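# Move three fridge bottles upright to cart tray, close fridge

## Task

Remove all three bottles from the refrigerator and stand each one upright in the cart's top tray, then close the refrigerator door completely. A glass bottle that drops a long way means failure, and so does swinging the door open or shut violently. At the end the gripper must be released and the robot moved away, and the robot must not be toppled or left leaning. Nothing may count as finished if it only stays in position because the robot is holding it.

## Robot and tools

Robot: TidyBot++, one mobile base (0.54 m long, 0.50 m wide, 0.38 m high) on four driven casters, carrying a single seven-joint arm with a two-finger gripper. The shoulder sits 0.12 m ahead of the base centre, 0.68 m up. Cameras: base_camera (fixed on the base) and wrist_camera (on the hand, looking along it). Something may occasionally nudge a loose object.

Frames: the base frame has its origin on the floor below the base centre, x forward, y left, z up. hand_pose is reported in it, measured at the point between the finger pads; the hand's own z runs along the fingers and its y is the direction the fingers open and close. The odometry frame is the base frame as it was at the start. base_odometry heading is positive to the left, -3.142 to 3.142; wheel slip is counted as motion, and drift of a few cm and several degrees builds up over about thirty moves. base_tilt is in degrees, positive when leaning forward or right (about 1 degree fixed bias).

execute_actions: argument actions is a list holding one action or none (empty list = just report state and images). cameras optionally picks base_camera, wrist_camera or all; [] gives no images. An action may contain:
- base: exactly one relative offset from the current position, not a pose. translate_m (metres, forward positive, -2 to 2), strafe_m (metres, left positive, -2 to 2), or rotate_rad (radians, counter-clockwise from above positive, -6.3 to 6.3).
- joints: absolute targets by name. joint_1_rad (any angle; positive turns the arm clockwise from above, opposite to rotate_rad), joint_2_rad shoulder -2.249 to 2.249, joint_3_rad any angle, joint_4_rad elbow -2.579 to 2.579, joint_5_rad any angle, joint_6_rad wrist -2.099 to 2.099, joint_7_rad any angle (hand pointing down: positive is counter-clockwise from above; at 1.57 the fingers open toward left and right), gripper_pos 0 (open, gap about 85 mm) to 1 (closed; gap about 85 x (1 - gripper_pos) mm). Done tolerances: ±0.039 for joints 1-4, ±0.056 for 5-7, ±0.03 gripper. Any-angle joints go the short way, so send turns under half a revolution per step.
- speeds: caps for this action only, translate_m and strafe_m 0.05 to 0.5 m/s, rotate_rad 0.1 to 1.57 rad/s (top value is the default). A base move needing over 8.667 s is refused; no action runs beyond 15 s.
Unknown keys or out-of-range numbers reject the whole call. Base and joint motions start together. Joints or base left out may still be chasing an earlier target.

wait: seconds 0 to 10, commands nothing, returns state and images. zoom_image: camera plus region [x0, y0, x1, y1] in pixels from the top-left, at most 504 x 504, enlarging that camera's latest full image. finished_scene: pass scene (integer); it ends the scene irreversibly and reports success. Ending a reply without any tool call also ends things.

Arm geometry: upper arm 0.42 m, forearm 0.31 m, hand 0.31 m to the hand point. With joint_1_rad = 0, joint_3_rad = 3.14, joint_5_rad = 0 (near the start), the arm stays in the base's x-z plane; tilt from vertical (forward positive) is joint_2_rad for the upper arm, joint_2_rad - joint_4_rad for the forearm, joint_2_rad - joint_4_rad - joint_6_rad for the hand. Forward reach from the shoulder is the sum of length x sin(angle), height the sum of length x cos(angle). Joints move up to 1.39 rad/s (1.22 for 5-7). The arm begins folded, hand down, reaching up to 0.08 m past the base front, elbow up to 1.15 m high. A downward hand reaches at most about 0.94 m high, and only near the base. Closed fingertips stick out about 20 mm beyond the hand point.

Result lines: base_status and joint_status describe how each motion ended. done = reached (for the base, wheels turned the commanded amount even if slipping). off_target = stopped short and maybe still pushing. contact_stop or time_out = target dropped, holding in place. A gripper closed to 1 reporting done holds nothing; off_target means it is gripping something at the shown value. joint command not followed with a cause: line means the self-collision check withheld the arm targets (gripper still acts); not_followed joints may be retried on later actions. on_its_own lists motion you did not command. motor_effort is percent of maximum, bracket = peak in the last action, both noisy. Motor temperatures follow joint_positions order; MOTOR HOT appears at 60 °C, and at 75 °C an OVER-TEMPERATURE FAULT lets the arm sink and keys show limit_stop_at_motor_heat (resend them). ARM HIT means a hard hit against the base or itself. A torque fault (joints 1-4 limit 104.5 N m, warning 56.7; joints 5-7 limit 51.3, warning 29.4) freezes the arm and gripper for 10 s and skips the rest of the call; the base keeps going. If one call reports a stop, later calls in that reply are skipped.

Accuracy: friction leaves joints slightly off even when done; improve by sending last command + (wanted - read) per joint, but never resend read angles while carrying a load, since the arm sags under weight. hand_pose can be a cm or two wrong; trust images. Camera calibrations are approximate, wrist_camera more so when the arm is extended.

Avoid: dropping bottles from any height, yanking or slamming the fridge door (move it slowly), driving while the arm is snagged above about 0.8 m (tip risk), horizontal shoves on a raised hand, driving into obstacles (a blocked base pushes hard and may still claim done), and holding loads long (motor heat builds even while you think; the robot holds its last command between replies). Finish with the gripper open, the arm clear, and the robot upright.

Each tool is called after ">>>" as a command line: name --argument value for each argument, lists and objects as JSON in quotes; but a table of rows of numbers goes row by row, as --pt "numbers of a row", without its own name.

## Session

>>> execute_actions --actions '[]'

Scene clock: 0.00 s.
Motor temperatures (°C, as the motors report them): [31 28 26 25 33 38 38]
base_odometry: x=+0.000 y=+0.000 heading=+0.000 (m, m, rad; odometry frame)
base_tilt: forward=-0.4 right=-0.1 (deg)
base_status: not commanded
joint_positions: joint_1_rad=+0.016 joint_2_rad=-0.360 joint_3_rad=+3.102 joint_4_rad=-2.529 joint_5_rad=+0.007 joint_6_rad=-0.835 joint_7_rad=+1.540 gripper_pos=+0.000
joint_status: not commanded
motor_effort: joint_1_rad=+0 joint_2_rad=-3 joint_3_rad=+0 joint_4_rad=+18 joint_5_rad=-1 joint_6_rad=+2 joint_7_rad=+0 (%)
hand_pose: x=+0.2729 y=+0.0017 z=+0.5901 quat_wxyz=(+0.008, +0.998, -0.002, +0.069) (m; base frame)
pictures: base_camera, wrist_camera
Images, in order (width x height): base_camera 644x364, wrist_camera 644x476.

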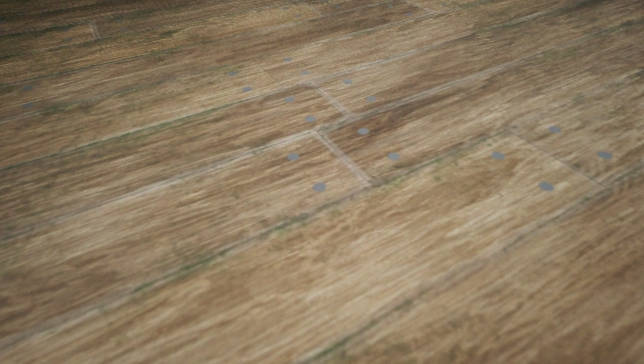

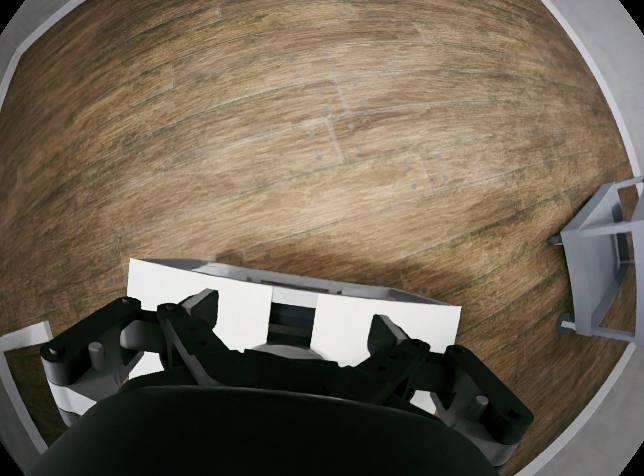

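>>> execute_actions --actions '[{"joints":{"joint_2_rad":-0.3,"joint_4_rad":-1.2,"joint_6_rad":-0.9}}]'

Scene clock: 9.10 s.
Motor temperatures (°C, as the motors report them): [31 28 26 25 33 38 38]
base_odometry: x=+0.000 y=+0.000 heading=+0.000 (m, m, rad; odometry frame)
base_tilt: forward=-0.3 right=-0.2 (deg)
base_status: not commanded
joint_positions: joint_1_rad=+0.016 joint_2_rad=-0.311 joint_3_rad=+3.102 joint_4_rad=-1.223 joint_5_rad=+0.007 joint_6_rad=-0.867 joint_7_rad=+1.540 gripper_pos=+0.000
joint_status: all done
motor_effort: joint_1_rad=+0(1) joint_2_rad=-7(9) joint_3_rad=+0(0) joint_4_rad=+19(23) joint_5_rad=-1(1) joint_6_rad=+8(8) joint_7_rad=+0(1) (%)
hand_pose: x=+0.5428 y=+0.0152 z=+1.2103 quat_wxyz=(-0.008, +0.777, +0.000, +0.630) (m; base frame)
pictures: base_camera, wrist_camera
camera_calibration (this result's frames):
wrist_camera: T_world_to_cam=[[0.0070358, -0.995486, 0.0946494, -0.11689], [-0.272378, -0.0929806, -0.957687, 1.35542], [0.962165, -0.0190423, -0.271803, -0.0565123], [0, 0, 0, 1]] pos_world=[0.424383, 0.00858941, 1.29377]
Images, in order (width x height): base_camera 644x364, wrist_camera 644x476.

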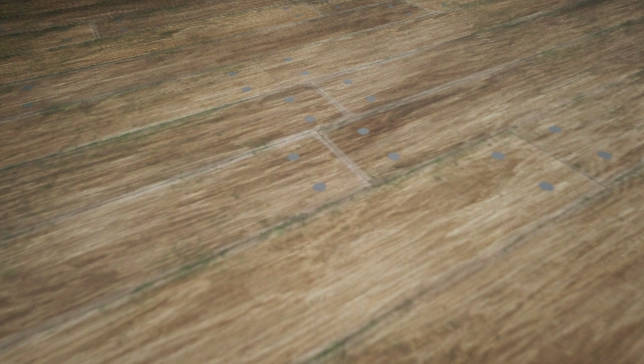

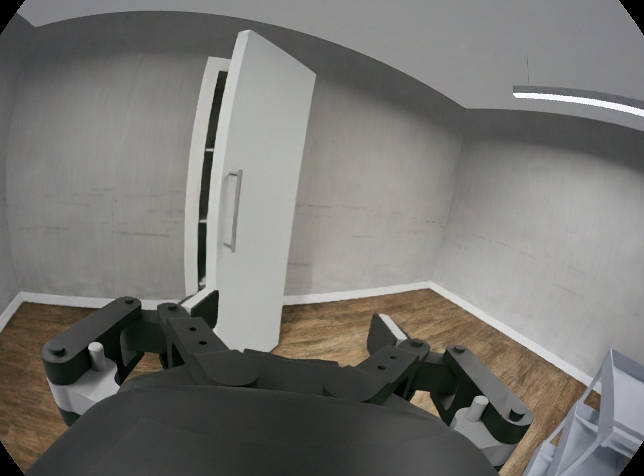

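>>> execute_actions --actions '[{"joints":{"joint_6_rad":-1.4,"joint_1_rad":-0.3}}]' --cameras '["wrist_camera"]'

Scene clock: 20.93 s.
Motor temperatures (°C, as the motors report them): [31 28 26 26 33 38 38]
base_odometry: x=+0.000 y=+0.000 heading=+0.000 (m, m, rad; odometry frame)
base_tilt: forward=-0.3 right=-0.2 (deg)
base_status: not commanded
joint_positions: joint_1_rad=-0.276 joint_2_rad=-0.310 joint_3_rad=+3.102 joint_4_rad=-1.223 joint_5_rad=+0.007 joint_6_rad=-1.372 joint_7_rad=+1.540 gripper_pos=+0.000
joint_status: all done
motor_effort: joint_1_rad=-1(1) joint_2_rad=-6(7) joint_3_rad=+0(1) joint_4_rad=+18(19) joint_5_rad=-1(1) joint_6_rad=+6(9) joint_7_rad=+0(1) (%)
hand_pose: x=+0.4558 y=+0.1131 z=+1.0707 quat_wxyz=(-0.062, +0.900, +0.130, +0.411) (m; base frame)
pictures: wrist_camera
camera_calibration (this result's frames):
wrist_camera: T_world_to_cam=[[0.329743, -0.939779, 0.089915, -0.153901], [-0.645677, -0.293979, -0.704753, 1.12913], [0.688746, 0.174332, -0.703732, 0.556377], [0, 0, 0, 1]] pos_world=[0.396601, 0.0903151, 1.20114]
Images, in order (width x height): wrist_camera 644x476.

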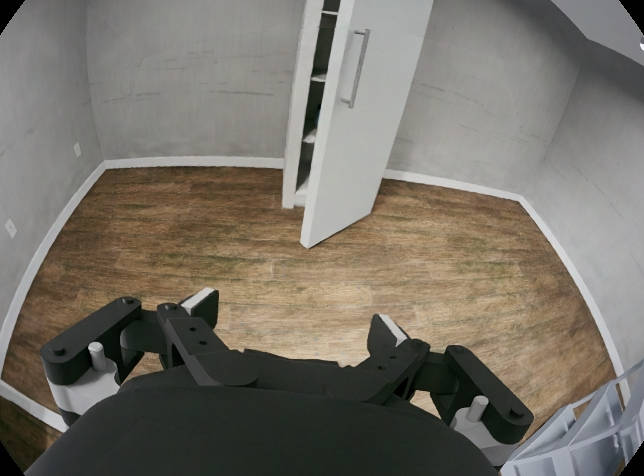

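>>> execute_actions --actions '[{"base":{"strafe_m":0.62},"joints":{"joint_1_rad":0,"joint_2_rad":0.6,"joint_4_rad":-0.97,"joint_6_rad":0.0,"gripper_pos":1}}]' --cameras '[]'

>>> execute_actions --actions '[{"base":{"translate_m":0.68}}]'

Scene clock: 70.30 s.
Motor temperatures (°C, as the motors report them): [31 28 26 26 33 38 38]
base_odometry: x=+0.000 y=+0.620 heading=+0.001 (m, m, rad; odometry frame)
base_tilt: forward=-0.3 right=-0.2 (deg)
base_status: done
joint_positions: joint_1_rad=-0.022 joint_2_rad=+0.603 joint_3_rad=+3.102 joint_4_rad=-0.997 joint_5_rad=+0.007 joint_6_rad=-0.031 joint_7_rad=+1.540 gripper_pos=+0.999
joint_status: all done
motor_effort: joint_1_rad=+0(1) joint_2_rad=-40(43) joint_3_rad=-2(2) joint_4_rad=+23(24) joint_5_rad=-1(2) joint_6_rad=+9(9) joint_7_rad=+0(0) (%)
hand_pose: x=+0.9811 y=+0.0412 z=+1.0009 quat_wxyz=(-0.035, +0.728, +0.004, +0.685) (m; base frame)
pictures: none
No camera images: the call's "cameras" was empty. Leave "cameras" out to get every camera's image.

Scene clock: 73.03 s.
Motor temperatures (°C, as the motors report them): [31 29 26 26 33 38 38]
base_odometry: x=+0.680 y=+0.621 heading=+0.001 (m, m, rad; odometry frame)
base_tilt: forward=-0.2 right=-0.1 (deg)
base_status: done
joint_positions: joint_1_rad=-0.022 joint_2_rad=+0.602 joint_3_rad=+3.102 joint_4_rad=-0.995 joint_5_rad=+0.007 joint_6_rad=-0.029 joint_7_rad=+1.540 gripper_pos=+0.999
joint_status: not commanded
motor_effort: joint_1_rad=+0(2) joint_2_rad=-41(43) joint_3_rad=-2(2) joint_4_rad=+23(24) joint_5_rad=-1(1) joint_6_rad=+9(9) joint_7_rad=+0(0) (%)
hand_pose: x=+0.9810 y=+0.0410 z=+1.0032 quat_wxyz=(-0.035, +0.726, +0.004, +0.686) (m; base frame)
pictures: base_camera, wrist_camera
camera_calibration (this result's frames):
wrist_camera: T_world_to_cam=[[0.0325591, -0.997689, 0.0596387, -0.0644794], [-0.121539, -0.0631798, -0.990574, 1.1626], [0.992052, 0.0250038, -0.123315, -0.714021], [0, 0, 0, 1]] pos_world=[0.851747, 0.0269759, 1.06744]
Images, in order (width x height): base_camera 644x364, wrist_camera 644x476.

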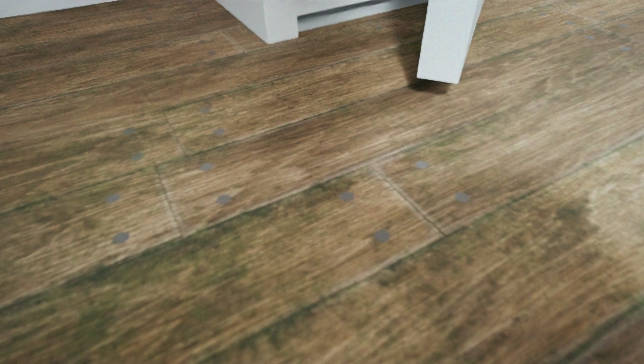

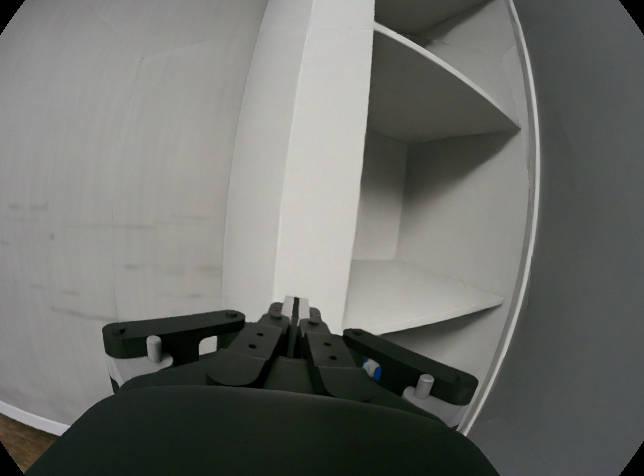

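>>> execute_actions --actions '[{"base":{"strafe_m":-0.85},"speeds":{"strafe_m":0.12}}]'

Scene clock: 85.90 s.
Motor temperatures (°C, as the motors report them): [31 29 26 27 33 38 38]
base_odometry: x=+0.681 y=-0.229 heading=+0.002 (m, m, rad; odometry frame)
base_tilt: forward=-0.3 right=-0.2 (deg)
base_status: done
joint_positions: joint_1_rad=-0.217 joint_2_rad=+0.600 joint_3_rad=+2.990 joint_4_rad=-0.995 joint_5_rad=+0.007 joint_6_rad=-0.029 joint_7_rad=+1.540 gripper_pos=+0.999
joint_status: not commanded
motor_effort: joint_1_rad=+40(44) joint_2_rad=-41(42) joint_3_rad=+20(22) joint_4_rad=+26(26) joint_5_rad=+0(1) joint_6_rad=+11(11) joint_7_rad=+0(1) (%)
hand_pose: x=+0.9377 y=+0.2635 z=+1.0092 quat_wxyz=(-0.156, +0.719, +0.086, +0.672) (m; base frame)
pictures: base_camera, wrist_camera
camera_calibration (this result's frames):
wrist_camera: T_world_to_cam=[[0.314663, -0.949196, -0.00380982, -0.054727], [-0.112624, -0.0333495, -0.993078, 1.16367], [0.942498, 0.312914, -0.117396, -0.711222], [0, 0, 0, 1]] pos_world=[0.818603, 0.209413, 1.07191]
Images, in order (width x height): base_camera 644x364, wrist_camera 644x476.

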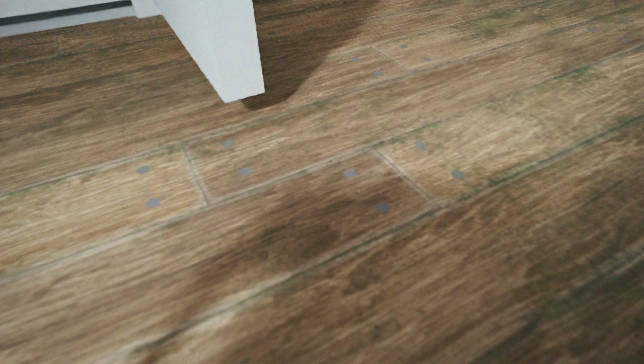

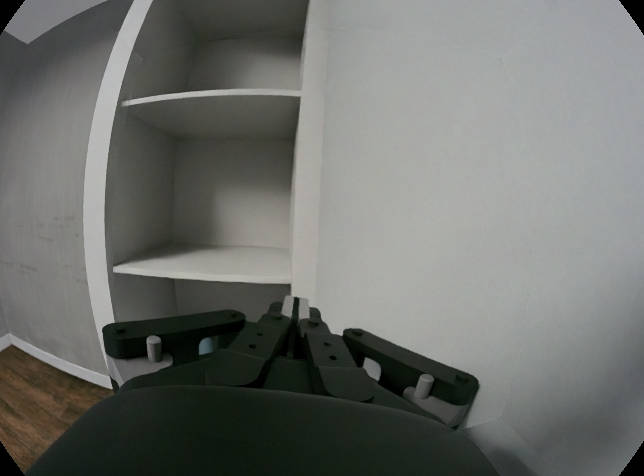

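>>> execute_actions --actions '[{"base":{"strafe_m":0.3},"joints":{"joint_1_rad":0,"joint_3_rad":3.14}}]' --cameras '[]'

>>> execute_actions --actions '[{"base":{"translate_m":-0.3},"joints":{"joint_2_rad":-0.3,"joint_4_rad":-1.2,"joint_6_rad":-1.2,"gripper_pos":0}}]'

Scene clock: 96.37 s.
Motor temperatures (°C, as the motors report them): [31 30 26 27 33 38 38]
base_odometry: x=+0.680 y=+0.071 heading=+0.002 (m, m, rad; odometry frame)
base_tilt: forward=-0.3 right=-0.2 (deg)
base_status: done
joint_positions: joint_1_rad=-0.006 joint_2_rad=+0.595 joint_3_rad=+3.134 joint_4_rad=-0.996 joint_5_rad=+0.007 joint_6_rad=-0.029 joint_7_rad=+1.540 gripper_pos=+0.999
joint_status: all done
motor_effort: joint_1_rad=+0(41) joint_2_rad=-40(42) joint_3_rad=-1(20) joint_4_rad=+23(32) joint_5_rad=-1(0) joint_6_rad=+8(14) joint_7_rad=+0(1) (%)
hand_pose: x=+0.9800 y=+0.0110 z=+1.0084 quat_wxyz=(-0.014, +0.724, -0.005, +0.689) (m; base frame)
pictures: none
No camera images: the call's "cameras" was empty. Leave "cameras" out to get every camera's image.

Scene clock: 98.60 s.
Motor temperatures (°C, as the motors report them): [31 30 26 27 33 38 38]
base_odometry: x=+0.380 y=+0.071 heading=+0.002 (m, m, rad; odometry frame)
base_tilt: forward=-0.3 right=-0.2 (deg)
base_status: done
joint_positions: joint_1_rad=-0.006 joint_2_rad=-0.297 joint_3_rad=+3.134 joint_4_rad=-1.173 joint_5_rad=+0.007 joint_6_rad=-1.172 joint_7_rad=+1.540 gripper_pos=+0.000
joint_status: all done
motor_effort: joint_1_rad=-1(1) joint_2_rad=-7(45) joint_3_rad=+0(2) joint_4_rad=+18(24) joint_5_rad=-1(0) joint_6_rad=+8(10) joint_7_rad=+0(1) (%)
hand_pose: x=+0.5136 y=+0.0058 z=+1.1426 quat_wxyz=(-0.007, +0.854, -0.007, +0.520) (m; base frame)
pictures: base_camera, wrist_camera
camera_calibration (this result's frames):
wrist_camera: T_world_to_cam=[[0.0199019, -0.996201, 0.0847789, -0.114915], [-0.517804, -0.0828076, -0.851482, 1.28638], [0.855268, -0.0269527, -0.517485, 0.288723], [0, 0, 0, 1]] pos_world=[0.421447, -0.000174571, 1.25449]
Images, in order (width x height): base_camera 644x364, wrist_camera 644x476.

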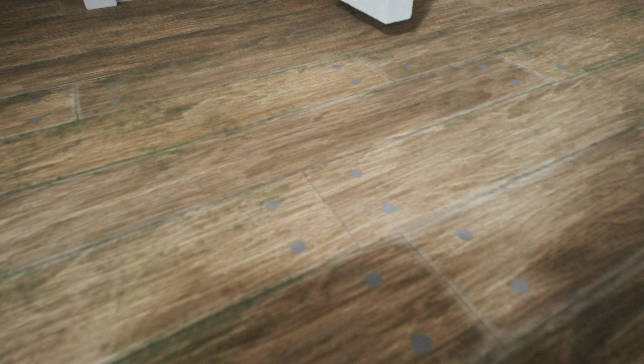

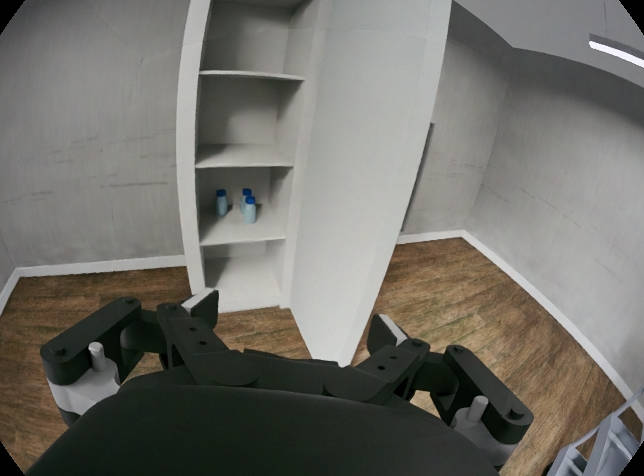

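>>> execute_actions --actions '[{"base":{"strafe_m":0.45},"joints":{"joint_2_rad":1.2,"joint_4_rad":-1.3,"joint_6_rad":0.93}}]' --cameras '[]'

>>> execute_actions --actions '[{"base":{"translate_m":0.5}}]'

Scene clock: 124.80 s.
Motor temperatures (°C, as the motors report them): [31 30 26 27 33 38 38]
base_odometry: x=+0.379 y=+0.521 heading=+0.002 (m, m, rad; odometry frame)
base_tilt: forward=-0.3 right=-0.1 (deg)
base_status: done
joint_positions: joint_1_rad=-0.007 joint_2_rad=+1.200 joint_3_rad=+3.134 joint_4_rad=-1.278 joint_5_rad=+0.007 joint_6_rad=+0.899 joint_7_rad=+1.540 gripper_pos=+0.000
joint_status: all done
motor_effort: joint_1_rad=-1(3) joint_2_rad=-46(50) joint_3_rad=-2(4) joint_4_rad=+16(23) joint_5_rad=-1(3) joint_6_rad=+9(9) joint_7_rad=+1(1) (%)
hand_pose: x=+1.0160 y=+0.0121 z=+0.5841 quat_wxyz=(-0.017, +0.710, -0.006, +0.704) (m; base frame)
pictures: none
No camera images: the call's "cameras" was empty. Leave "cameras" out to get every camera's image.

Scene clock: 127.33 s.
Motor temperatures (°C, as the motors report them): [31 30 26 27 33 38 38]
TORQUE WARNING: joint_4_rad reached its warning level (56.7 N m).
base_odometry: x=+0.879 y=+0.522 heading=+0.002 (m, m, rad; odometry frame)
base_tilt: forward=-0.3 right=-0.2 (deg)
base_status: done
joint_positions: joint_1_rad=+0.025 joint_2_rad=+1.199 joint_3_rad=+3.146 joint_4_rad=-1.298 joint_5_rad=+0.010 joint_6_rad=+0.954 joint_7_rad=+1.540 gripper_pos=+0.000
joint_status: not commanded
motor_effort: joint_1_rad=-4(17) joint_2_rad=-46(51) joint_3_rad=-3(9) joint_4_rad=+16(64) joint_5_rad=+0(7) joint_6_rad=+8(10) joint_7_rad=+0(3) (%)
hand_pose: x=+1.0107 y=-0.0200 z=+0.5914 quat_wxyz=(-0.001, +0.697, -0.013, +0.717) (m; base frame)
pictures: base_camera, wrist_camera
camera_calibration (this result's frames):
wrist_camera: T_world_to_cam=[[-0.0460495, -0.995522, 0.0825544, -0.0358301], [-0.0445516, -0.0805131, -0.995757, 0.679328], [0.997945, -0.049532, -0.0406445, -0.849083], [0, 0, 0, 1]] pos_world=[0.875954, -0.0230317, 0.644893]
Images, in order (width x height): base_camera 644x364, wrist_camera 644x476.

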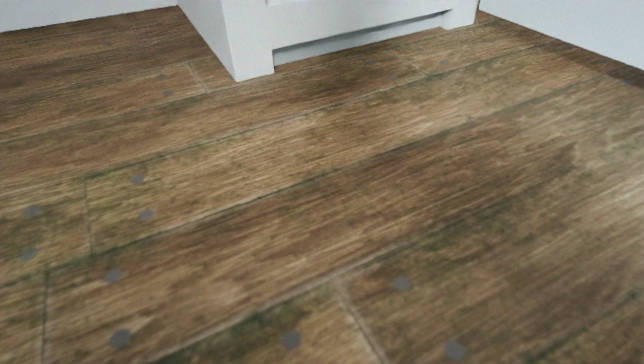

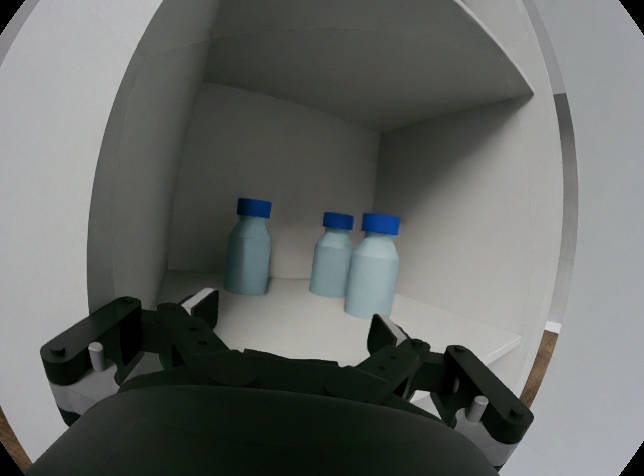

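>>> execute_actions --actions '[{"base":{"strafe_m":0.1}}]' --cameras '[]'

>>> execute_actions --actions '[{"base":{"translate_m":0.17},"speeds":{"translate_m":0.15}}]' --cameras '["wrist_camera"]'

Scene clock: 145.87 s.
Motor temperatures (°C, as the motors report them): [31 31 26 27 33 38 38]
base_odometry: x=+0.880 y=+0.622 heading=+0.002 (m, m, rad; odometry frame)
base_tilt: forward=-0.3 right=-0.1 (deg)
base_status: done
joint_positions: joint_1_rad=+0.104 joint_2_rad=+1.199 joint_3_rad=+3.177 joint_4_rad=-1.298 joint_5_rad=-0.026 joint_6_rad=+0.954 joint_7_rad=+1.540 gripper_pos=+0.000
joint_status: not commanded
motor_effort: joint_1_rad=-20(24) joint_2_rad=-46(47) joint_3_rad=-10(12) joint_4_rad=+15(18) joint_5_rad=+7(9) joint_6_rad=+9(10) joint_7_rad=+0(0) (%)
hand_pose: x=+1.0040 y=-0.1120 z=+0.5914 quat_wxyz=(+0.044, +0.695, -0.052, +0.715) (m; base frame)
pictures: none
No camera images: the call's "cameras" was empty. Leave "cameras" out to get every camera's image.

Scene clock: 147.67 s.
Motor temperatures (°C, as the motors report them): [31 31 26 27 33 38 38]
base_odometry: x=+1.049 y=+0.622 heading=+0.002 (m, m, rad; odometry frame)
base_tilt: forward=-0.3 right=-0.2 (deg)
base_status: done
joint_positions: joint_1_rad=+0.077 joint_2_rad=+1.204 joint_3_rad=+3.176 joint_4_rad=-1.318 joint_5_rad=-0.025 joint_6_rad=+0.959 joint_7_rad=+1.539 gripper_pos=+0.000
joint_status: not commanded
motor_effort: joint_1_rad=-19(21) joint_2_rad=-47(50) joint_3_rad=-10(11) joint_4_rad=+18(39) joint_5_rad=+2(7) joint_6_rad=+9(10) joint_7_rad=+1(5) (%)
hand_pose: x=+1.0014 y=-0.0872 z=+0.5790 quat_wxyz=(+0.034, +0.703, -0.043, +0.709) (m; base frame)
pictures: wrist_camera
camera_calibration (this result's frames):
wrist_camera: T_world_to_cam=[[-0.135123, -0.986789, 0.0893851, -0.016151], [-0.0708906, -0.080353, -0.994242, 0.6867], [0.98829, -0.140682, -0.0590965, -0.831191], [0, 0, 0, 1]] pos_world=[0.867956, -0.0776928, 0.63507]
Images, in order (width x height): wrist_camera 644x476.

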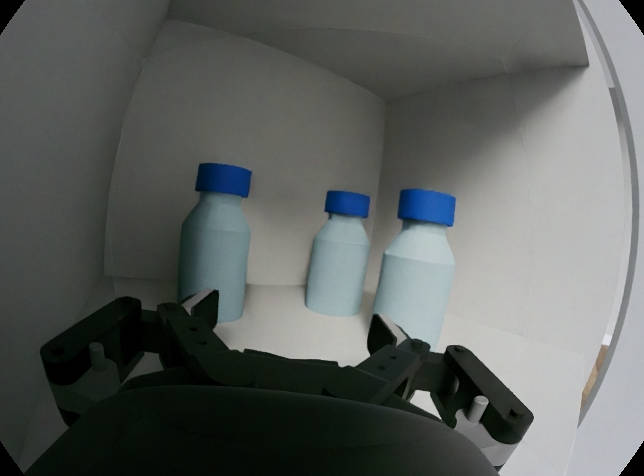

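>>> execute_actions --actions '[{"base":{"strafe_m":-0.13},"joints":{"joint_1_rad":0,"joint_3_rad":3.14,"joint_5_rad":0}}]' --cameras '["wrist_camera"]'

Scene clock: 154.07 s.
Motor temperatures (°C, as the motors report them): [31 32 26 27 33 38 38]
base_odometry: x=+1.050 y=+0.492 heading=+0.002 (m, m, rad; odometry frame)
base_tilt: forward=-0.2 right=-0.1 (deg)
base_status: done
joint_positions: joint_1_rad=+0.005 joint_2_rad=+1.204 joint_3_rad=+3.144 joint_4_rad=-1.318 joint_5_rad=-0.025 joint_6_rad=+0.959 joint_7_rad=+1.539 gripper_pos=+0.000
joint_status: all done
motor_effort: joint_1_rad=-1(19) joint_2_rad=-46(48) joint_3_rad=-2(10) joint_4_rad=+16(19) joint_5_rad=-1(2) joint_6_rad=+9(9) joint_7_rad=+0(0) (%)
hand_pose: x=+1.0055 y=-0.0101 z=+0.5790 quat_wxyz=(-0.006, +0.704, -0.025, +0.710) (m; base frame)
pictures: wrist_camera
camera_calibration (this result's frames):
wrist_camera: T_world_to_cam=[[-0.0521344, -0.996858, 0.059634, -0.00577555], [-0.0639585, -0.0562596, -0.996365, 0.687667], [0.99659, -0.055759, -0.0608245, -0.830846], [0, 0, 0, 1]] pos_world=[0.871694, -0.0133967, 0.634977]
Images, in order (width x height): wrist_camera 644x476.

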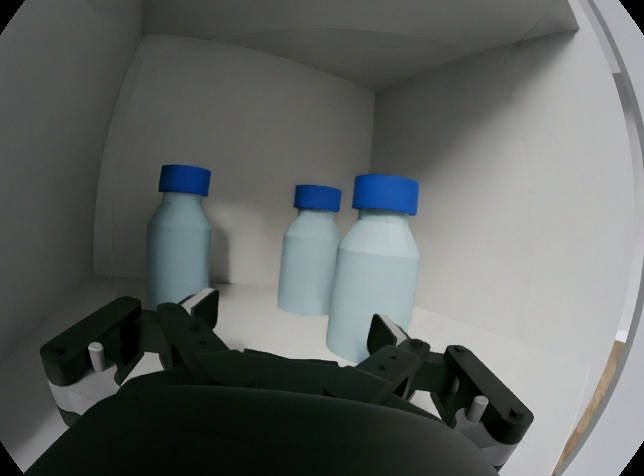

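>>> execute_actions --actions '[{"base":{"strafe_m":-0.045},"speeds":{"strafe_m":0.1}}]' --cameras '[]'

>>> execute_actions --actions '[{"base":{"translate_m":0.05},"speeds":{"translate_m":0.1}}]' --cameras '["wrist_camera"]'

Scene clock: 164.83 s.
Motor temperatures (°C, as the motors report them): [31 32 26 27 33 38 38]
base_odometry: x=+1.050 y=+0.447 heading=+0.002 (m, m, rad; odometry frame)
base_tilt: forward=-0.3 right=-0.2 (deg)
base_status: done
joint_positions: joint_1_rad=+0.001 joint_2_rad=+1.204 joint_3_rad=+3.144 joint_4_rad=-1.318 joint_5_rad=-0.025 joint_6_rad=+0.959 joint_7_rad=+1.539 gripper_pos=+0.000
joint_status: not commanded
motor_effort: joint_1_rad=-1(6) joint_2_rad=-46(47) joint_3_rad=-2(3) joint_4_rad=+16(16) joint_5_rad=-1(1) joint_6_rad=+8(9) joint_7_rad=+0(0) (%)
hand_pose: x=+1.0055 y=-0.0072 z=+0.5790 quat_wxyz=(-0.008, +0.704, -0.023, +0.710) (m; base frame)
pictures: none
No camera images: the call's "cameras" was empty. Leave "cameras" out to get every camera's image.

Scene clock: 165.90 s.
Motor temperatures (°C, as the motors report them): [31 32 26 27 33 38 38]
base_odometry: x=+1.100 y=+0.447 heading=+0.002 (m, m, rad; odometry frame)
base_tilt: forward=-0.3 right=-0.2 (deg)
base_status: done
joint_positions: joint_1_rad=+0.001 joint_2_rad=+1.203 joint_3_rad=+3.144 joint_4_rad=-1.318 joint_5_rad=-0.025 joint_6_rad=+0.958 joint_7_rad=+1.539 gripper_pos=+0.000
joint_status: not commanded
motor_effort: joint_1_rad=+0(2) joint_2_rad=-46(48) joint_3_rad=-2(2) joint_4_rad=+16(18) joint_5_rad=-2(1) joint_6_rad=+9(9) joint_7_rad=+1(0) (%)
hand_pose: x=+1.0056 y=-0.0072 z=+0.5795 quat_wxyz=(-0.008, +0.704, -0.023, +0.710) (m; base frame)
pictures: wrist_camera
camera_calibration (this result's frames):
wrist_camera: T_world_to_cam=[[-0.0489254, -0.997022, 0.0596112, -0.00615306], [-0.0634261, -0.0564609, -0.996388, 0.687786], [0.996787, -0.0525296, -0.0604749, -0.831129], [0, 0, 0, 1]] pos_world=[0.871781, -0.0109606, 0.635407]
Images, in order (width x height): wrist_camera 644x476.

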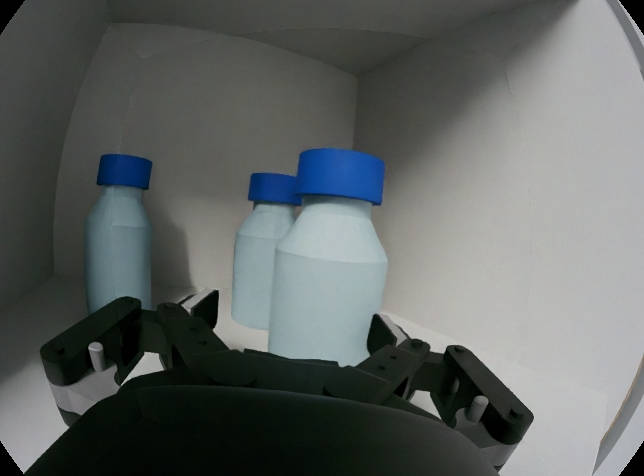

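Bottle is between fingers. Close.

>>> execute_actions --actions '[{"joints":{"gripper_pos":1}}]' --cameras '["wrist_camera"]'

Scene clock: 171.23 s.
Motor temperatures (°C, as the motors report them): [31 33 26 27 33 38 38]
base_odometry: x=+1.100 y=+0.447 heading=+0.002 (m, m, rad; odometry frame)
base_tilt: forward=-0.3 right=-0.2 (deg)
base_status: not commanded
joint_positions: joint_1_rad=+0.001 joint_2_rad=+1.203 joint_3_rad=+3.144 joint_4_rad=-1.318 joint_5_rad=-0.025 joint_6_rad=+0.958 joint_7_rad=+1.539 gripper_pos=+0.999
joint_status: all done
motor_effort: joint_1_rad=-1(5) joint_2_rad=-46(47) joint_3_rad=-1(3) joint_4_rad=+16(17) joint_5_rad=-1(0) joint_6_rad=+9(9) joint_7_rad=+0(0) (%)
hand_pose: x=+1.0056 y=-0.0072 z=+0.5795 quat_wxyz=(-0.008, +0.704, -0.023, +0.710) (m; base frame)
pictures: wrist_camera
camera_calibration (this result's frames):
wrist_camera: T_world_to_cam=[[-0.0489287, -0.997022, 0.0596118, -0.00615399], [-0.0634514, -0.0564599, -0.996387, 0.687803], [0.996785, -0.0525344, -0.0604999, -0.831114], [0, 0, 0, 1]] pos_world=[0.871782, -0.0109644, 0.635402]
Images, in order (width x height): wrist_camera 644x476.

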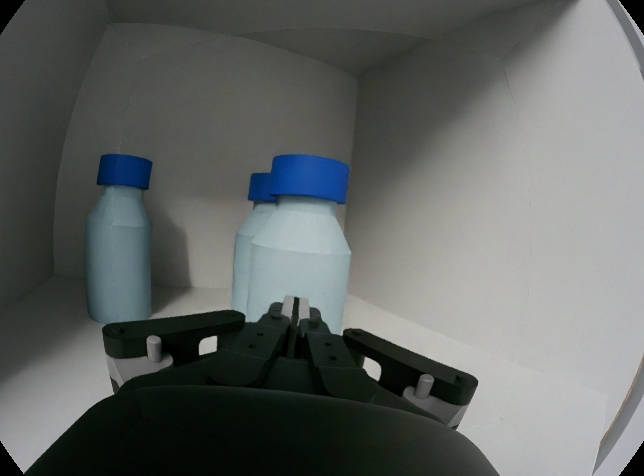

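Not deep enough; it got centered though. Open and advance more.

>>> execute_actions --actions '[{"joints":{"gripper_pos":0}}]' --cameras '[]'

>>> execute_actions --actions '[{"base":{"translate_m":0.07},"speeds":{"translate_m":0.1}}]' --cameras '["wrist_camera"]'

Scene clock: 176.33 s.
Motor temperatures (°C, as the motors report them): [31 33 26 27 33 38 38]
base_odometry: x=+1.100 y=+0.447 heading=+0.002 (m, m, rad; odometry frame)
base_tilt: forward=-0.3 right=-0.2 (deg)
base_status: not commanded
joint_positions: joint_1_rad=+0.001 joint_2_rad=+1.203 joint_3_rad=+3.144 joint_4_rad=-1.318 joint_5_rad=-0.025 joint_6_rad=+0.958 joint_7_rad=+1.539 gripper_pos=+0.000
joint_status: all done
motor_effort: joint_1_rad=-1(0) joint_2_rad=-46(46) joint_3_rad=-1(1) joint_4_rad=+16(16) joint_5_rad=-1(1) joint_6_rad=+8(9) joint_7_rad=+1(0) (%)
hand_pose: x=+1.0056 y=-0.0072 z=+0.5795 quat_wxyz=(-0.008, +0.704, -0.023, +0.710) (m; base frame)
pictures: none
No camera images: the call's "cameras" was empty. Leave "cameras" out to get every camera's image.

Scene clock: 177.60 s.
Motor temperatures (°C, as the motors report them): [31 33 26 27 33 38 38]
base_odometry: x=+1.170 y=+0.447 heading=+0.001 (m, m, rad; odometry frame)
base_tilt: forward=-0.2 right=-0.2 (deg)
base_status: done
joint_positions: joint_1_rad=+0.001 joint_2_rad=+1.203 joint_3_rad=+3.144 joint_4_rad=-1.318 joint_5_rad=-0.025 joint_6_rad=+0.958 joint_7_rad=+1.539 gripper_pos=+0.000
joint_status: not commanded
motor_effort: joint_1_rad=-1(4) joint_2_rad=-45(47) joint_3_rad=-2(3) joint_4_rad=+15(17) joint_5_rad=-1(1) joint_6_rad=+9(9) joint_7_rad=+0(0) (%)
hand_pose: x=+1.0056 y=-0.0072 z=+0.5796 quat_wxyz=(-0.008, +0.704, -0.023, +0.710) (m; base frame)
pictures: wrist_camera
camera_calibration (this result's frames):
wrist_camera: T_world_to_cam=[[-0.0489373, -0.997022, 0.0596047, -0.00614362], [-0.0632997, -0.0564603, -0.996396, 0.687734], [0.996794, -0.0525339, -0.0603481, -0.831245], [0, 0, 0, 1]] pos_world=[0.871813, -0.0109642, 0.635457]
Images, in order (width x height): wrist_camera 644x476.

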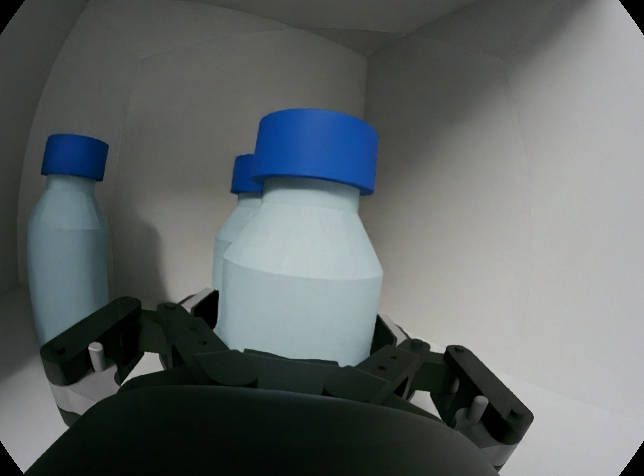

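>>> execute_actions --actions '[{"joints":{"gripper_pos":1}}]' --cameras '[]'

Scene clock: 183.77 s.
Motor temperatures (°C, as the motors report them): [31 33 26 27 33 38 38]
base_odometry: x=+1.170 y=+0.447 heading=+0.001 (m, m, rad; odometry frame)
base_tilt: forward=-0.3 right=-0.2 (deg)
base_status: not commanded
joint_positions: joint_1_rad=+0.001 joint_2_rad=+1.203 joint_3_rad=+3.144 joint_4_rad=-1.318 joint_5_rad=-0.025 joint_6_rad=+0.958 joint_7_rad=+1.539 gripper_pos=+0.226
joint_status: gripper_pos off_target (ended at +0.226, target +1.000)
motor_effort: joint_1_rad=-2(4) joint_2_rad=-45(46) joint_3_rad=-2(3) joint_4_rad=+16(16) joint_5_rad=-1(0) joint_6_rad=+8(9) joint_7_rad=+0(1) (%)
hand_pose: x=+1.0056 y=-0.0072 z=+0.5795 quat_wxyz=(-0.008, +0.704, -0.023, +0.710) (m; base frame)
pictures: none
No camera images: the call's "cameras" was empty. Leave "cameras" out to get every camera's image.

>>> execute_actions --actions '[{"joints":{"joint_2_rad":1.12,"joint_6_rad":0.85}}]' --cameras '[]'

>>> execute_actions --actions '[{"base":{"translate_m":-0.7}}]' --cameras '[]'

>>> execute_actions --actions '[{"base":{"rotate_rad":-1.57},"joints":{"joint_2_rad":0.0,"joint_4_rad":-1.9,"joint_6_rad":0.3}}]'

Scene clock: 195.97 s.
Motor temperatures (°C, as the motors report them): [31 34 26 27 33 38 38]
base_odometry: x=+1.170 y=+0.447 heading=+0.001 (m, m, rad; odometry frame)
base_tilt: forward=-0.3 right=-0.2 (deg)
base_status: not commanded
joint_positions: joint_1_rad=+0.001 joint_2_rad=+1.158 joint_3_rad=+3.144 joint_4_rad=-1.318 joint_5_rad=-0.025 joint_6_rad=+0.858 joint_7_rad=+1.539 gripper_pos=+0.226
joint_status: all done
motor_effort: joint_1_rad=+0(2) joint_2_rad=-51(52) joint_3_rad=-2(2) joint_4_rad=+20(20) joint_5_rad=-2(0) joint_6_rad=+12(12) joint_7_rad=+0(0) (%)
hand_pose: x=+1.0094 y=-0.0068 z=+0.5888 quat_wxyz=(-0.008, +0.723, -0.024, +0.690) (m; base frame)
pictures: none
No camera images: the call's "cameras" was empty. Leave "cameras" out to get every camera's image.

Scene clock: 198.87 s.
Motor temperatures (°C, as the motors report them): [31 34 26 27 33 38 38]
base_odometry: x=+0.470 y=+0.446 heading=+0.002 (m, m, rad; odometry frame)
base_tilt: forward=-0.2 right=-0.2 (deg)
base_status: done
joint_positions: joint_1_rad=+0.001 joint_2_rad=+1.157 joint_3_rad=+3.144 joint_4_rad=-1.318 joint_5_rad=-0.025 joint_6_rad=+0.857 joint_7_rad=+1.539 gripper_pos=+0.226
joint_status: not commanded
motor_effort: joint_1_rad=-1(7) joint_2_rad=-51(53) joint_3_rad=-2(2) joint_4_rad=+20(21) joint_5_rad=-1(2) joint_6_rad=+12(12) joint_7_rad=+0(1) (%)
hand_pose: x=+1.0095 y=-0.0064 z=+0.5892 quat_wxyz=(-0.008, +0.723, -0.024, +0.690) (m; base frame)
pictures: none
No camera images: the call's "cameras" was empty. Leave "cameras" out to get every camera's image.

Scene clock: 201.43 s.
Motor temperatures (°C, as the motors report them): [31 34 26 27 33 38 38]
base_odometry: x=+0.470 y=+0.446 heading=-1.568 (m, m, rad; odometry frame)
base_tilt: forward=-0.3 right=-0.2 (deg)
base_status: done
joint_positions: joint_1_rad=+0.021 joint_2_rad=+0.021 joint_3_rad=+3.154 joint_4_rad=-1.895 joint_5_rad=-0.024 joint_6_rad=+0.310 joint_7_rad=+1.539 gripper_pos=+0.226
joint_status: all done
motor_effort: joint_1_rad=+0(12) joint_2_rad=-24(55) joint_3_rad=-1(9) joint_4_rad=+26(26) joint_5_rad=-2(1) joint_6_rad=+12(12) joint_7_rad=+0(0) (%)
hand_pose: x=+0.7345 y=-0.0216 z=+0.9850 quat_wxyz=(-0.004, +0.719, -0.034, +0.694) (m; base frame)
pictures: base_camera, wrist_camera
camera_calibration (this result's frames):
wrist_camera: T_world_to_cam=[[-0.0650591, -0.996583, 0.0508876, -0.0375135], [-0.107065, -0.04373, -0.99329, 1.10307], [0.992121, -0.0700709, -0.103854, -0.491416], [0, 0, 0, 1]] pos_world=[0.603204, -0.023582, 1.04654]
Images, in order (width x height): base_camera 644x364, wrist_camera 644x476.

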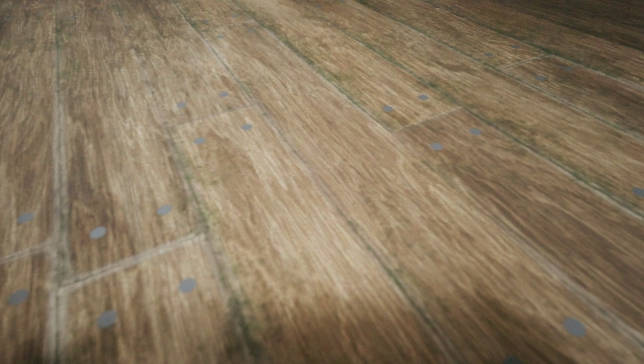

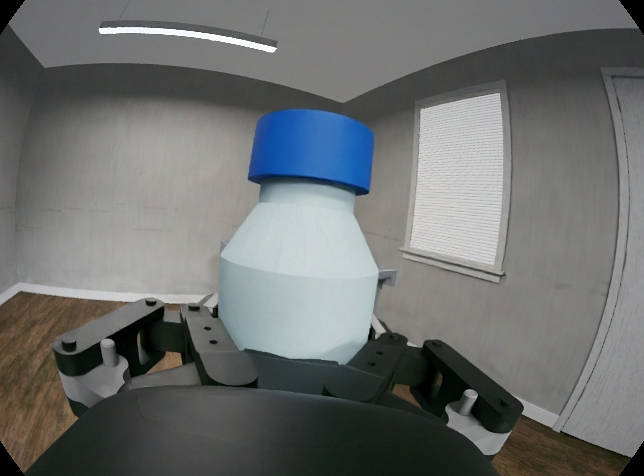

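>>> execute_actions --actions '[{"base":{"translate_m":0.6}}]'

Scene clock: 213.27 s.
Motor temperatures (°C, as the motors report them): [31 34 26 27 33 38 38]
base_odometry: x=+0.471 y=-0.154 heading=-1.569 (m, m, rad; odometry frame)
base_tilt: forward=-0.3 right=-0.1 (deg)
base_status: done
joint_positions: joint_1_rad=+0.021 joint_2_rad=+0.022 joint_3_rad=+3.154 joint_4_rad=-1.898 joint_5_rad=-0.024 joint_6_rad=+0.307 joint_7_rad=+1.539 gripper_pos=+0.226
joint_status: not commanded
motor_effort: joint_1_rad=+0(0) joint_2_rad=-25(27) joint_3_rad=-1(0) joint_4_rad=+26(27) joint_5_rad=+0(1) joint_6_rad=+12(12) joint_7_rad=+0(0) (%)
hand_pose: x=+0.7343 y=-0.0216 z=+0.9822 quat_wxyz=(-0.004, +0.721, -0.034, +0.692) (m; base frame)
pictures: base_camera, wrist_camera
camera_calibration (this result's frames):
wrist_camera: T_world_to_cam=[[-0.0647127, -0.996597, 0.0510518, -0.0377746], [-0.112676, -0.0435345, -0.992678, 1.10388], [0.991522, -0.0699911, -0.109476, -0.485567], [0, 0, 0, 1]] pos_world=[0.603387, -0.0235745, 1.04457]
Images, in order (width x height): base_camera 644x364, wrist_camera 644x476.

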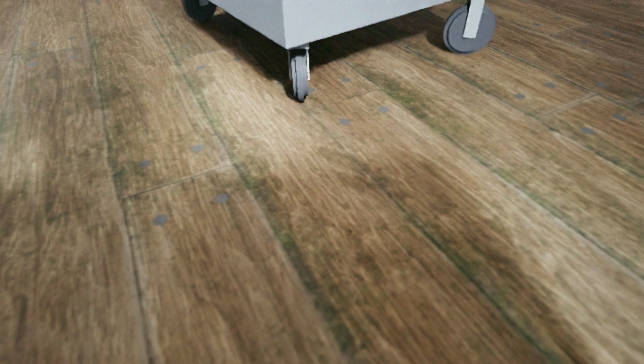

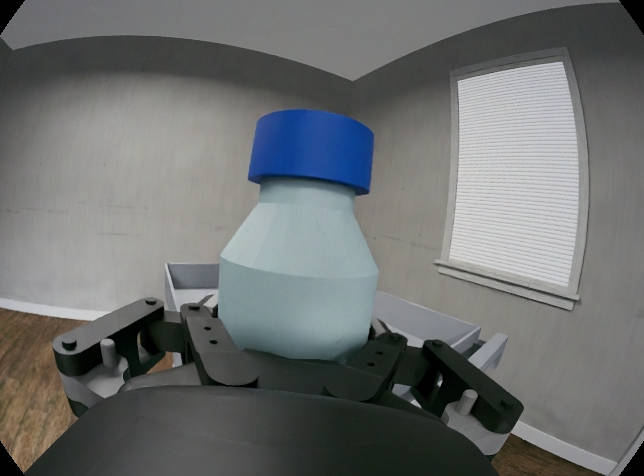

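>>> execute_actions --actions '[{"base":{"translate_m":0.35}}]'

Scene clock: 223.70 s.
Motor temperatures (°C, as the motors report them): [31 34 26 27 33 38 38]
base_odometry: x=+0.471 y=-0.504 heading=-1.569 (m, m, rad; odometry frame)
base_tilt: forward=-0.3 right=-0.2 (deg)
base_status: done
joint_positions: joint_1_rad=+0.021 joint_2_rad=+0.026 joint_3_rad=+3.154 joint_4_rad=-1.899 joint_5_rad=-0.024 joint_6_rad=+0.307 joint_7_rad=+1.539 gripper_pos=+0.226
joint_status: not commanded
motor_effort: joint_1_rad=+0(1) joint_2_rad=-24(27) joint_3_rad=-1(1) joint_4_rad=+26(27) joint_5_rad=-1(1) joint_6_rad=+11(12) joint_7_rad=+0(0) (%)
hand_pose: x=+0.7353 y=-0.0216 z=+0.9787 quat_wxyz=(-0.004, +0.723, -0.034, +0.690) (m; base frame)
pictures: base_camera, wrist_camera
camera_calibration (this result's frames):
wrist_camera: T_world_to_cam=[[-0.0643736, -0.996607, 0.0512877, -0.0380198], [-0.118862, -0.0433711, -0.991963, 1.10428], [0.990822, -0.0699524, -0.115667, -0.480343], [0, 0, 0, 1]] pos_world=[0.604743, -0.0235981, 1.04179]
Images, in order (width x height): base_camera 644x364, wrist_camera 644x476.

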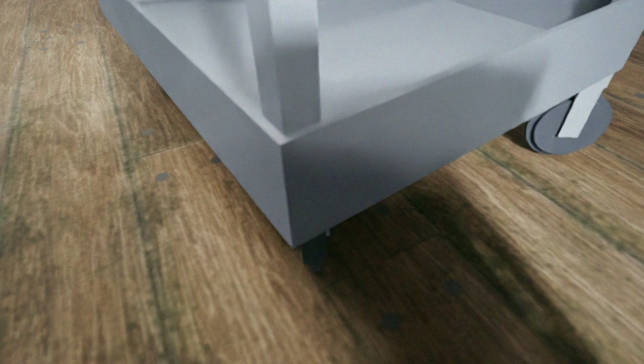

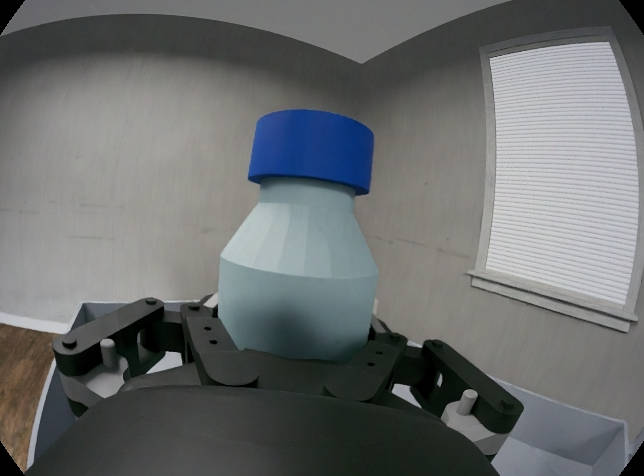

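>>> execute_actions --actions '[{"joints":{"joint_4_rad":-2.25,"joint_6_rad":0.65}}]' --cameras '["wrist_camera"]'

Scene clock: 234.90 s.
Motor temperatures (°C, as the motors report them): [31 34 26 27 33 38 38]
base_odometry: x=+0.471 y=-0.504 heading=-1.569 (m, m, rad; odometry frame)
base_tilt: forward=-0.3 right=-0.2 (deg)
base_status: not commanded
joint_positions: joint_1_rad=+0.021 joint_2_rad=+0.019 joint_3_rad=+3.154 joint_4_rad=-2.243 joint_5_rad=-0.024 joint_6_rad=+0.600 joint_7_rad=+1.539 gripper_pos=+0.226
joint_status: all done
motor_effort: joint_1_rad=-1(1) joint_2_rad=-21(24) joint_3_rad=-1(1) joint_4_rad=+23(26) joint_5_rad=-2(0) joint_6_rad=+12(12) joint_7_rad=+0(0) (%)
hand_pose: x=+0.6791 y=-0.0217 z=+0.8736 quat_wxyz=(-0.001, +0.738, -0.036, +0.674) (m; base frame)
pictures: wrist_camera
camera_calibration (this result's frames):
wrist_camera: T_world_to_cam=[[-0.0679832, -0.996109, 0.0560871, -0.0380694], [-0.162826, -0.0443858, -0.985656, 1.01772], [0.98431, -0.0761405, -0.159175, -0.394478], [0, 0, 0, 1]] pos_world=[0.551413, -0.0227847, 0.942466]
Images, in order (width x height): wrist_camera 644x476.

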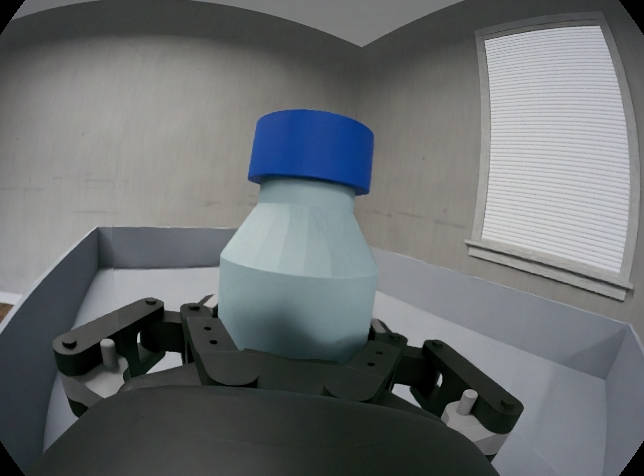

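>>> execute_actions --actions '[{"joints":{"joint_4_rad":-2.45,"joint_6_rad":0.92}}]' --cameras '["wrist_camera"]'

Scene clock: 244.47 s.
Motor temperatures (°C, as the motors report them): [31 33 26 27 33 39 38]
base_odometry: x=+0.472 y=-0.504 heading=-1.569 (m, m, rad; odometry frame)
base_tilt: forward=-0.3 right=-0.2 (deg)
base_status: not commanded
joint_positions: joint_1_rad=+0.021 joint_2_rad=-0.061 joint_3_rad=+3.154 joint_4_rad=-2.329 joint_5_rad=-0.020 joint_6_rad=+0.872 joint_7_rad=+1.539 gripper_pos=+0.226
joint_status: joint_4_rad off_target (ended at -2.329, target -2.450); the others done
motor_effort: joint_1_rad=+0(0) joint_2_rad=-3(21) joint_3_rad=-1(0) joint_4_rad=+1(24) joint_5_rad=-4(3) joint_6_rad=+11(12) joint_7_rad=+0(0) (%)
hand_pose: x=+0.6407 y=-0.0212 z=+0.9542 quat_wxyz=(+0.000, +0.642, -0.031, +0.766) (m; base frame)
pictures: wrist_camera
camera_calibration (this result's frames):
wrist_camera: T_world_to_cam=[[-0.0844213, -0.995157, 0.0503577, -0.0287116], [0.101673, -0.0588774, -0.993074, 0.928175], [0.991229, -0.0787166, 0.106151, -0.601506], [0, 0, 0, 1]] pos_world=[0.499437, -0.0212725, 0.987043]
Images, in order (width x height): wrist_camera 644x476.

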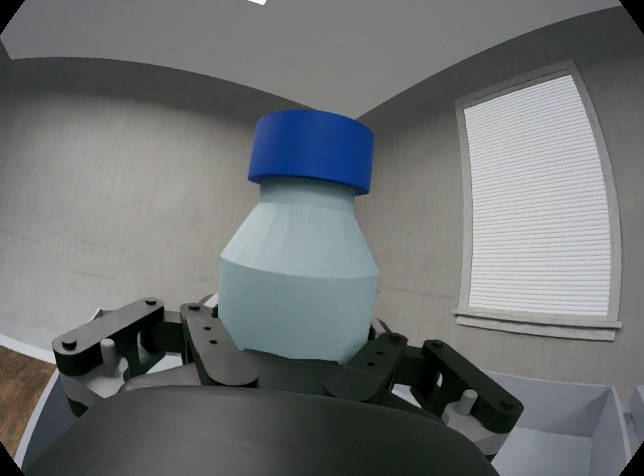

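>>> execute_actions --actions '[{"joints":{"joint_2_rad":0.6,"joint_4_rad":-1.1,"joint_6_rad":0.1}}]' --cameras '["wrist_camera"]'

Scene clock: 269.43 s.
Motor temperatures (°C, as the motors report them): [31 33 26 27 33 39 38]
base_odometry: x=+0.472 y=-0.504 heading=-1.569 (m, m, rad; odometry frame)
base_tilt: forward=-0.3 right=-0.2 (deg)
base_status: not commanded
joint_positions: joint_1_rad=+0.021 joint_2_rad=+0.621 joint_3_rad=+3.154 joint_4_rad=-1.150 joint_5_rad=-0.020 joint_6_rad=+0.109 joint_7_rad=+1.539 gripper_pos=+0.226
joint_status: joint_4_rad off_target (ended at -1.150, target -1.100); the others done
motor_effort: joint_1_rad=-1(1) joint_2_rad=-45(47) joint_3_rad=-1(0) joint_4_rad=+27(27) joint_5_rad=-1(4) joint_6_rad=+12(15) joint_7_rad=+0(0) (%)
hand_pose: x=+0.9818 y=-0.0245 z=+0.9329 quat_wxyz=(-0.003, +0.738, -0.029, +0.674) (m; base frame)
pictures: wrist_camera
camera_calibration (this result's frames):
wrist_camera: T_world_to_cam=[[-0.0545208, -0.996584, 0.0620274, -0.0424236], [-0.162098, -0.052462, -0.985379, 1.1241], [0.985267, -0.0637781, -0.158684, -0.684336], [0, 0, 0, 1]] pos_world=[0.854155, -0.0269519, 1.0017]
Images, in order (width x height): wrist_camera 644x476.

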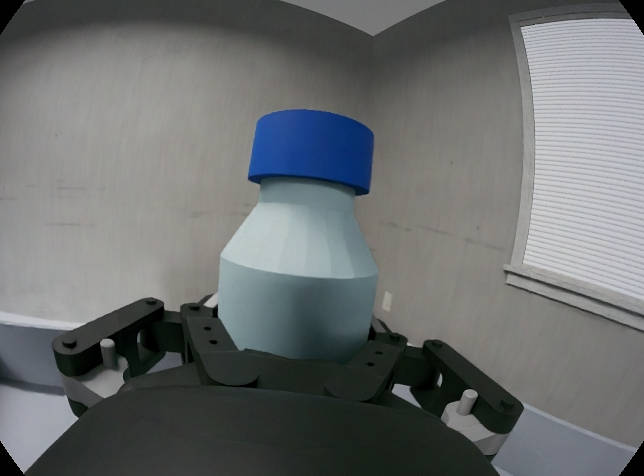

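>>> execute_actions --actions '[{"base":{"translate_m":-0.15},"joints":{"joint_6_rad":0.2}}]' --cameras '["wrist_camera"]'

Scene clock: 276.83 s.
Motor temperatures (°C, as the motors report them): [31 33 26 27 33 39 38]
base_odometry: x=+0.471 y=-0.354 heading=-1.568 (m, m, rad; odometry frame)
base_tilt: forward=-0.3 right=-0.2 (deg)
base_status: done
joint_positions: joint_1_rad=+0.019 joint_2_rad=+0.625 joint_3_rad=+3.154 joint_4_rad=-1.148 joint_5_rad=-0.020 joint_6_rad=+0.151 joint_7_rad=+1.539 gripper_pos=+0.226
joint_status: all done
motor_effort: joint_1_rad=-1(5) joint_2_rad=-46(48) joint_3_rad=-1(4) joint_4_rad=+27(28) joint_5_rad=-1(1) joint_6_rad=+12(13) joint_7_rad=+0(0) (%)
hand_pose: x=+0.9837 y=-0.0227 z=+0.9446 quat_wxyz=(-0.004, +0.724, -0.028, +0.689) (m; base frame)
pictures: wrist_camera
camera_calibration (this result's frames):
wrist_camera: T_world_to_cam=[[-0.0552017, -0.996604, 0.061104, -0.0397065], [-0.121361, -0.0540465, -0.991136, 1.10138], [0.991072, -0.0621281, -0.117966, -0.728418], [0, 0, 0, 1]] pos_world=[0.853388, -0.0253012, 1.00811]
Images, in order (width x height): wrist_camera 644x476.

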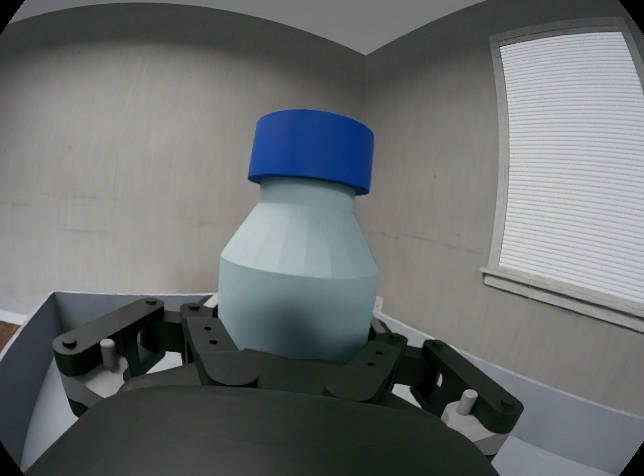

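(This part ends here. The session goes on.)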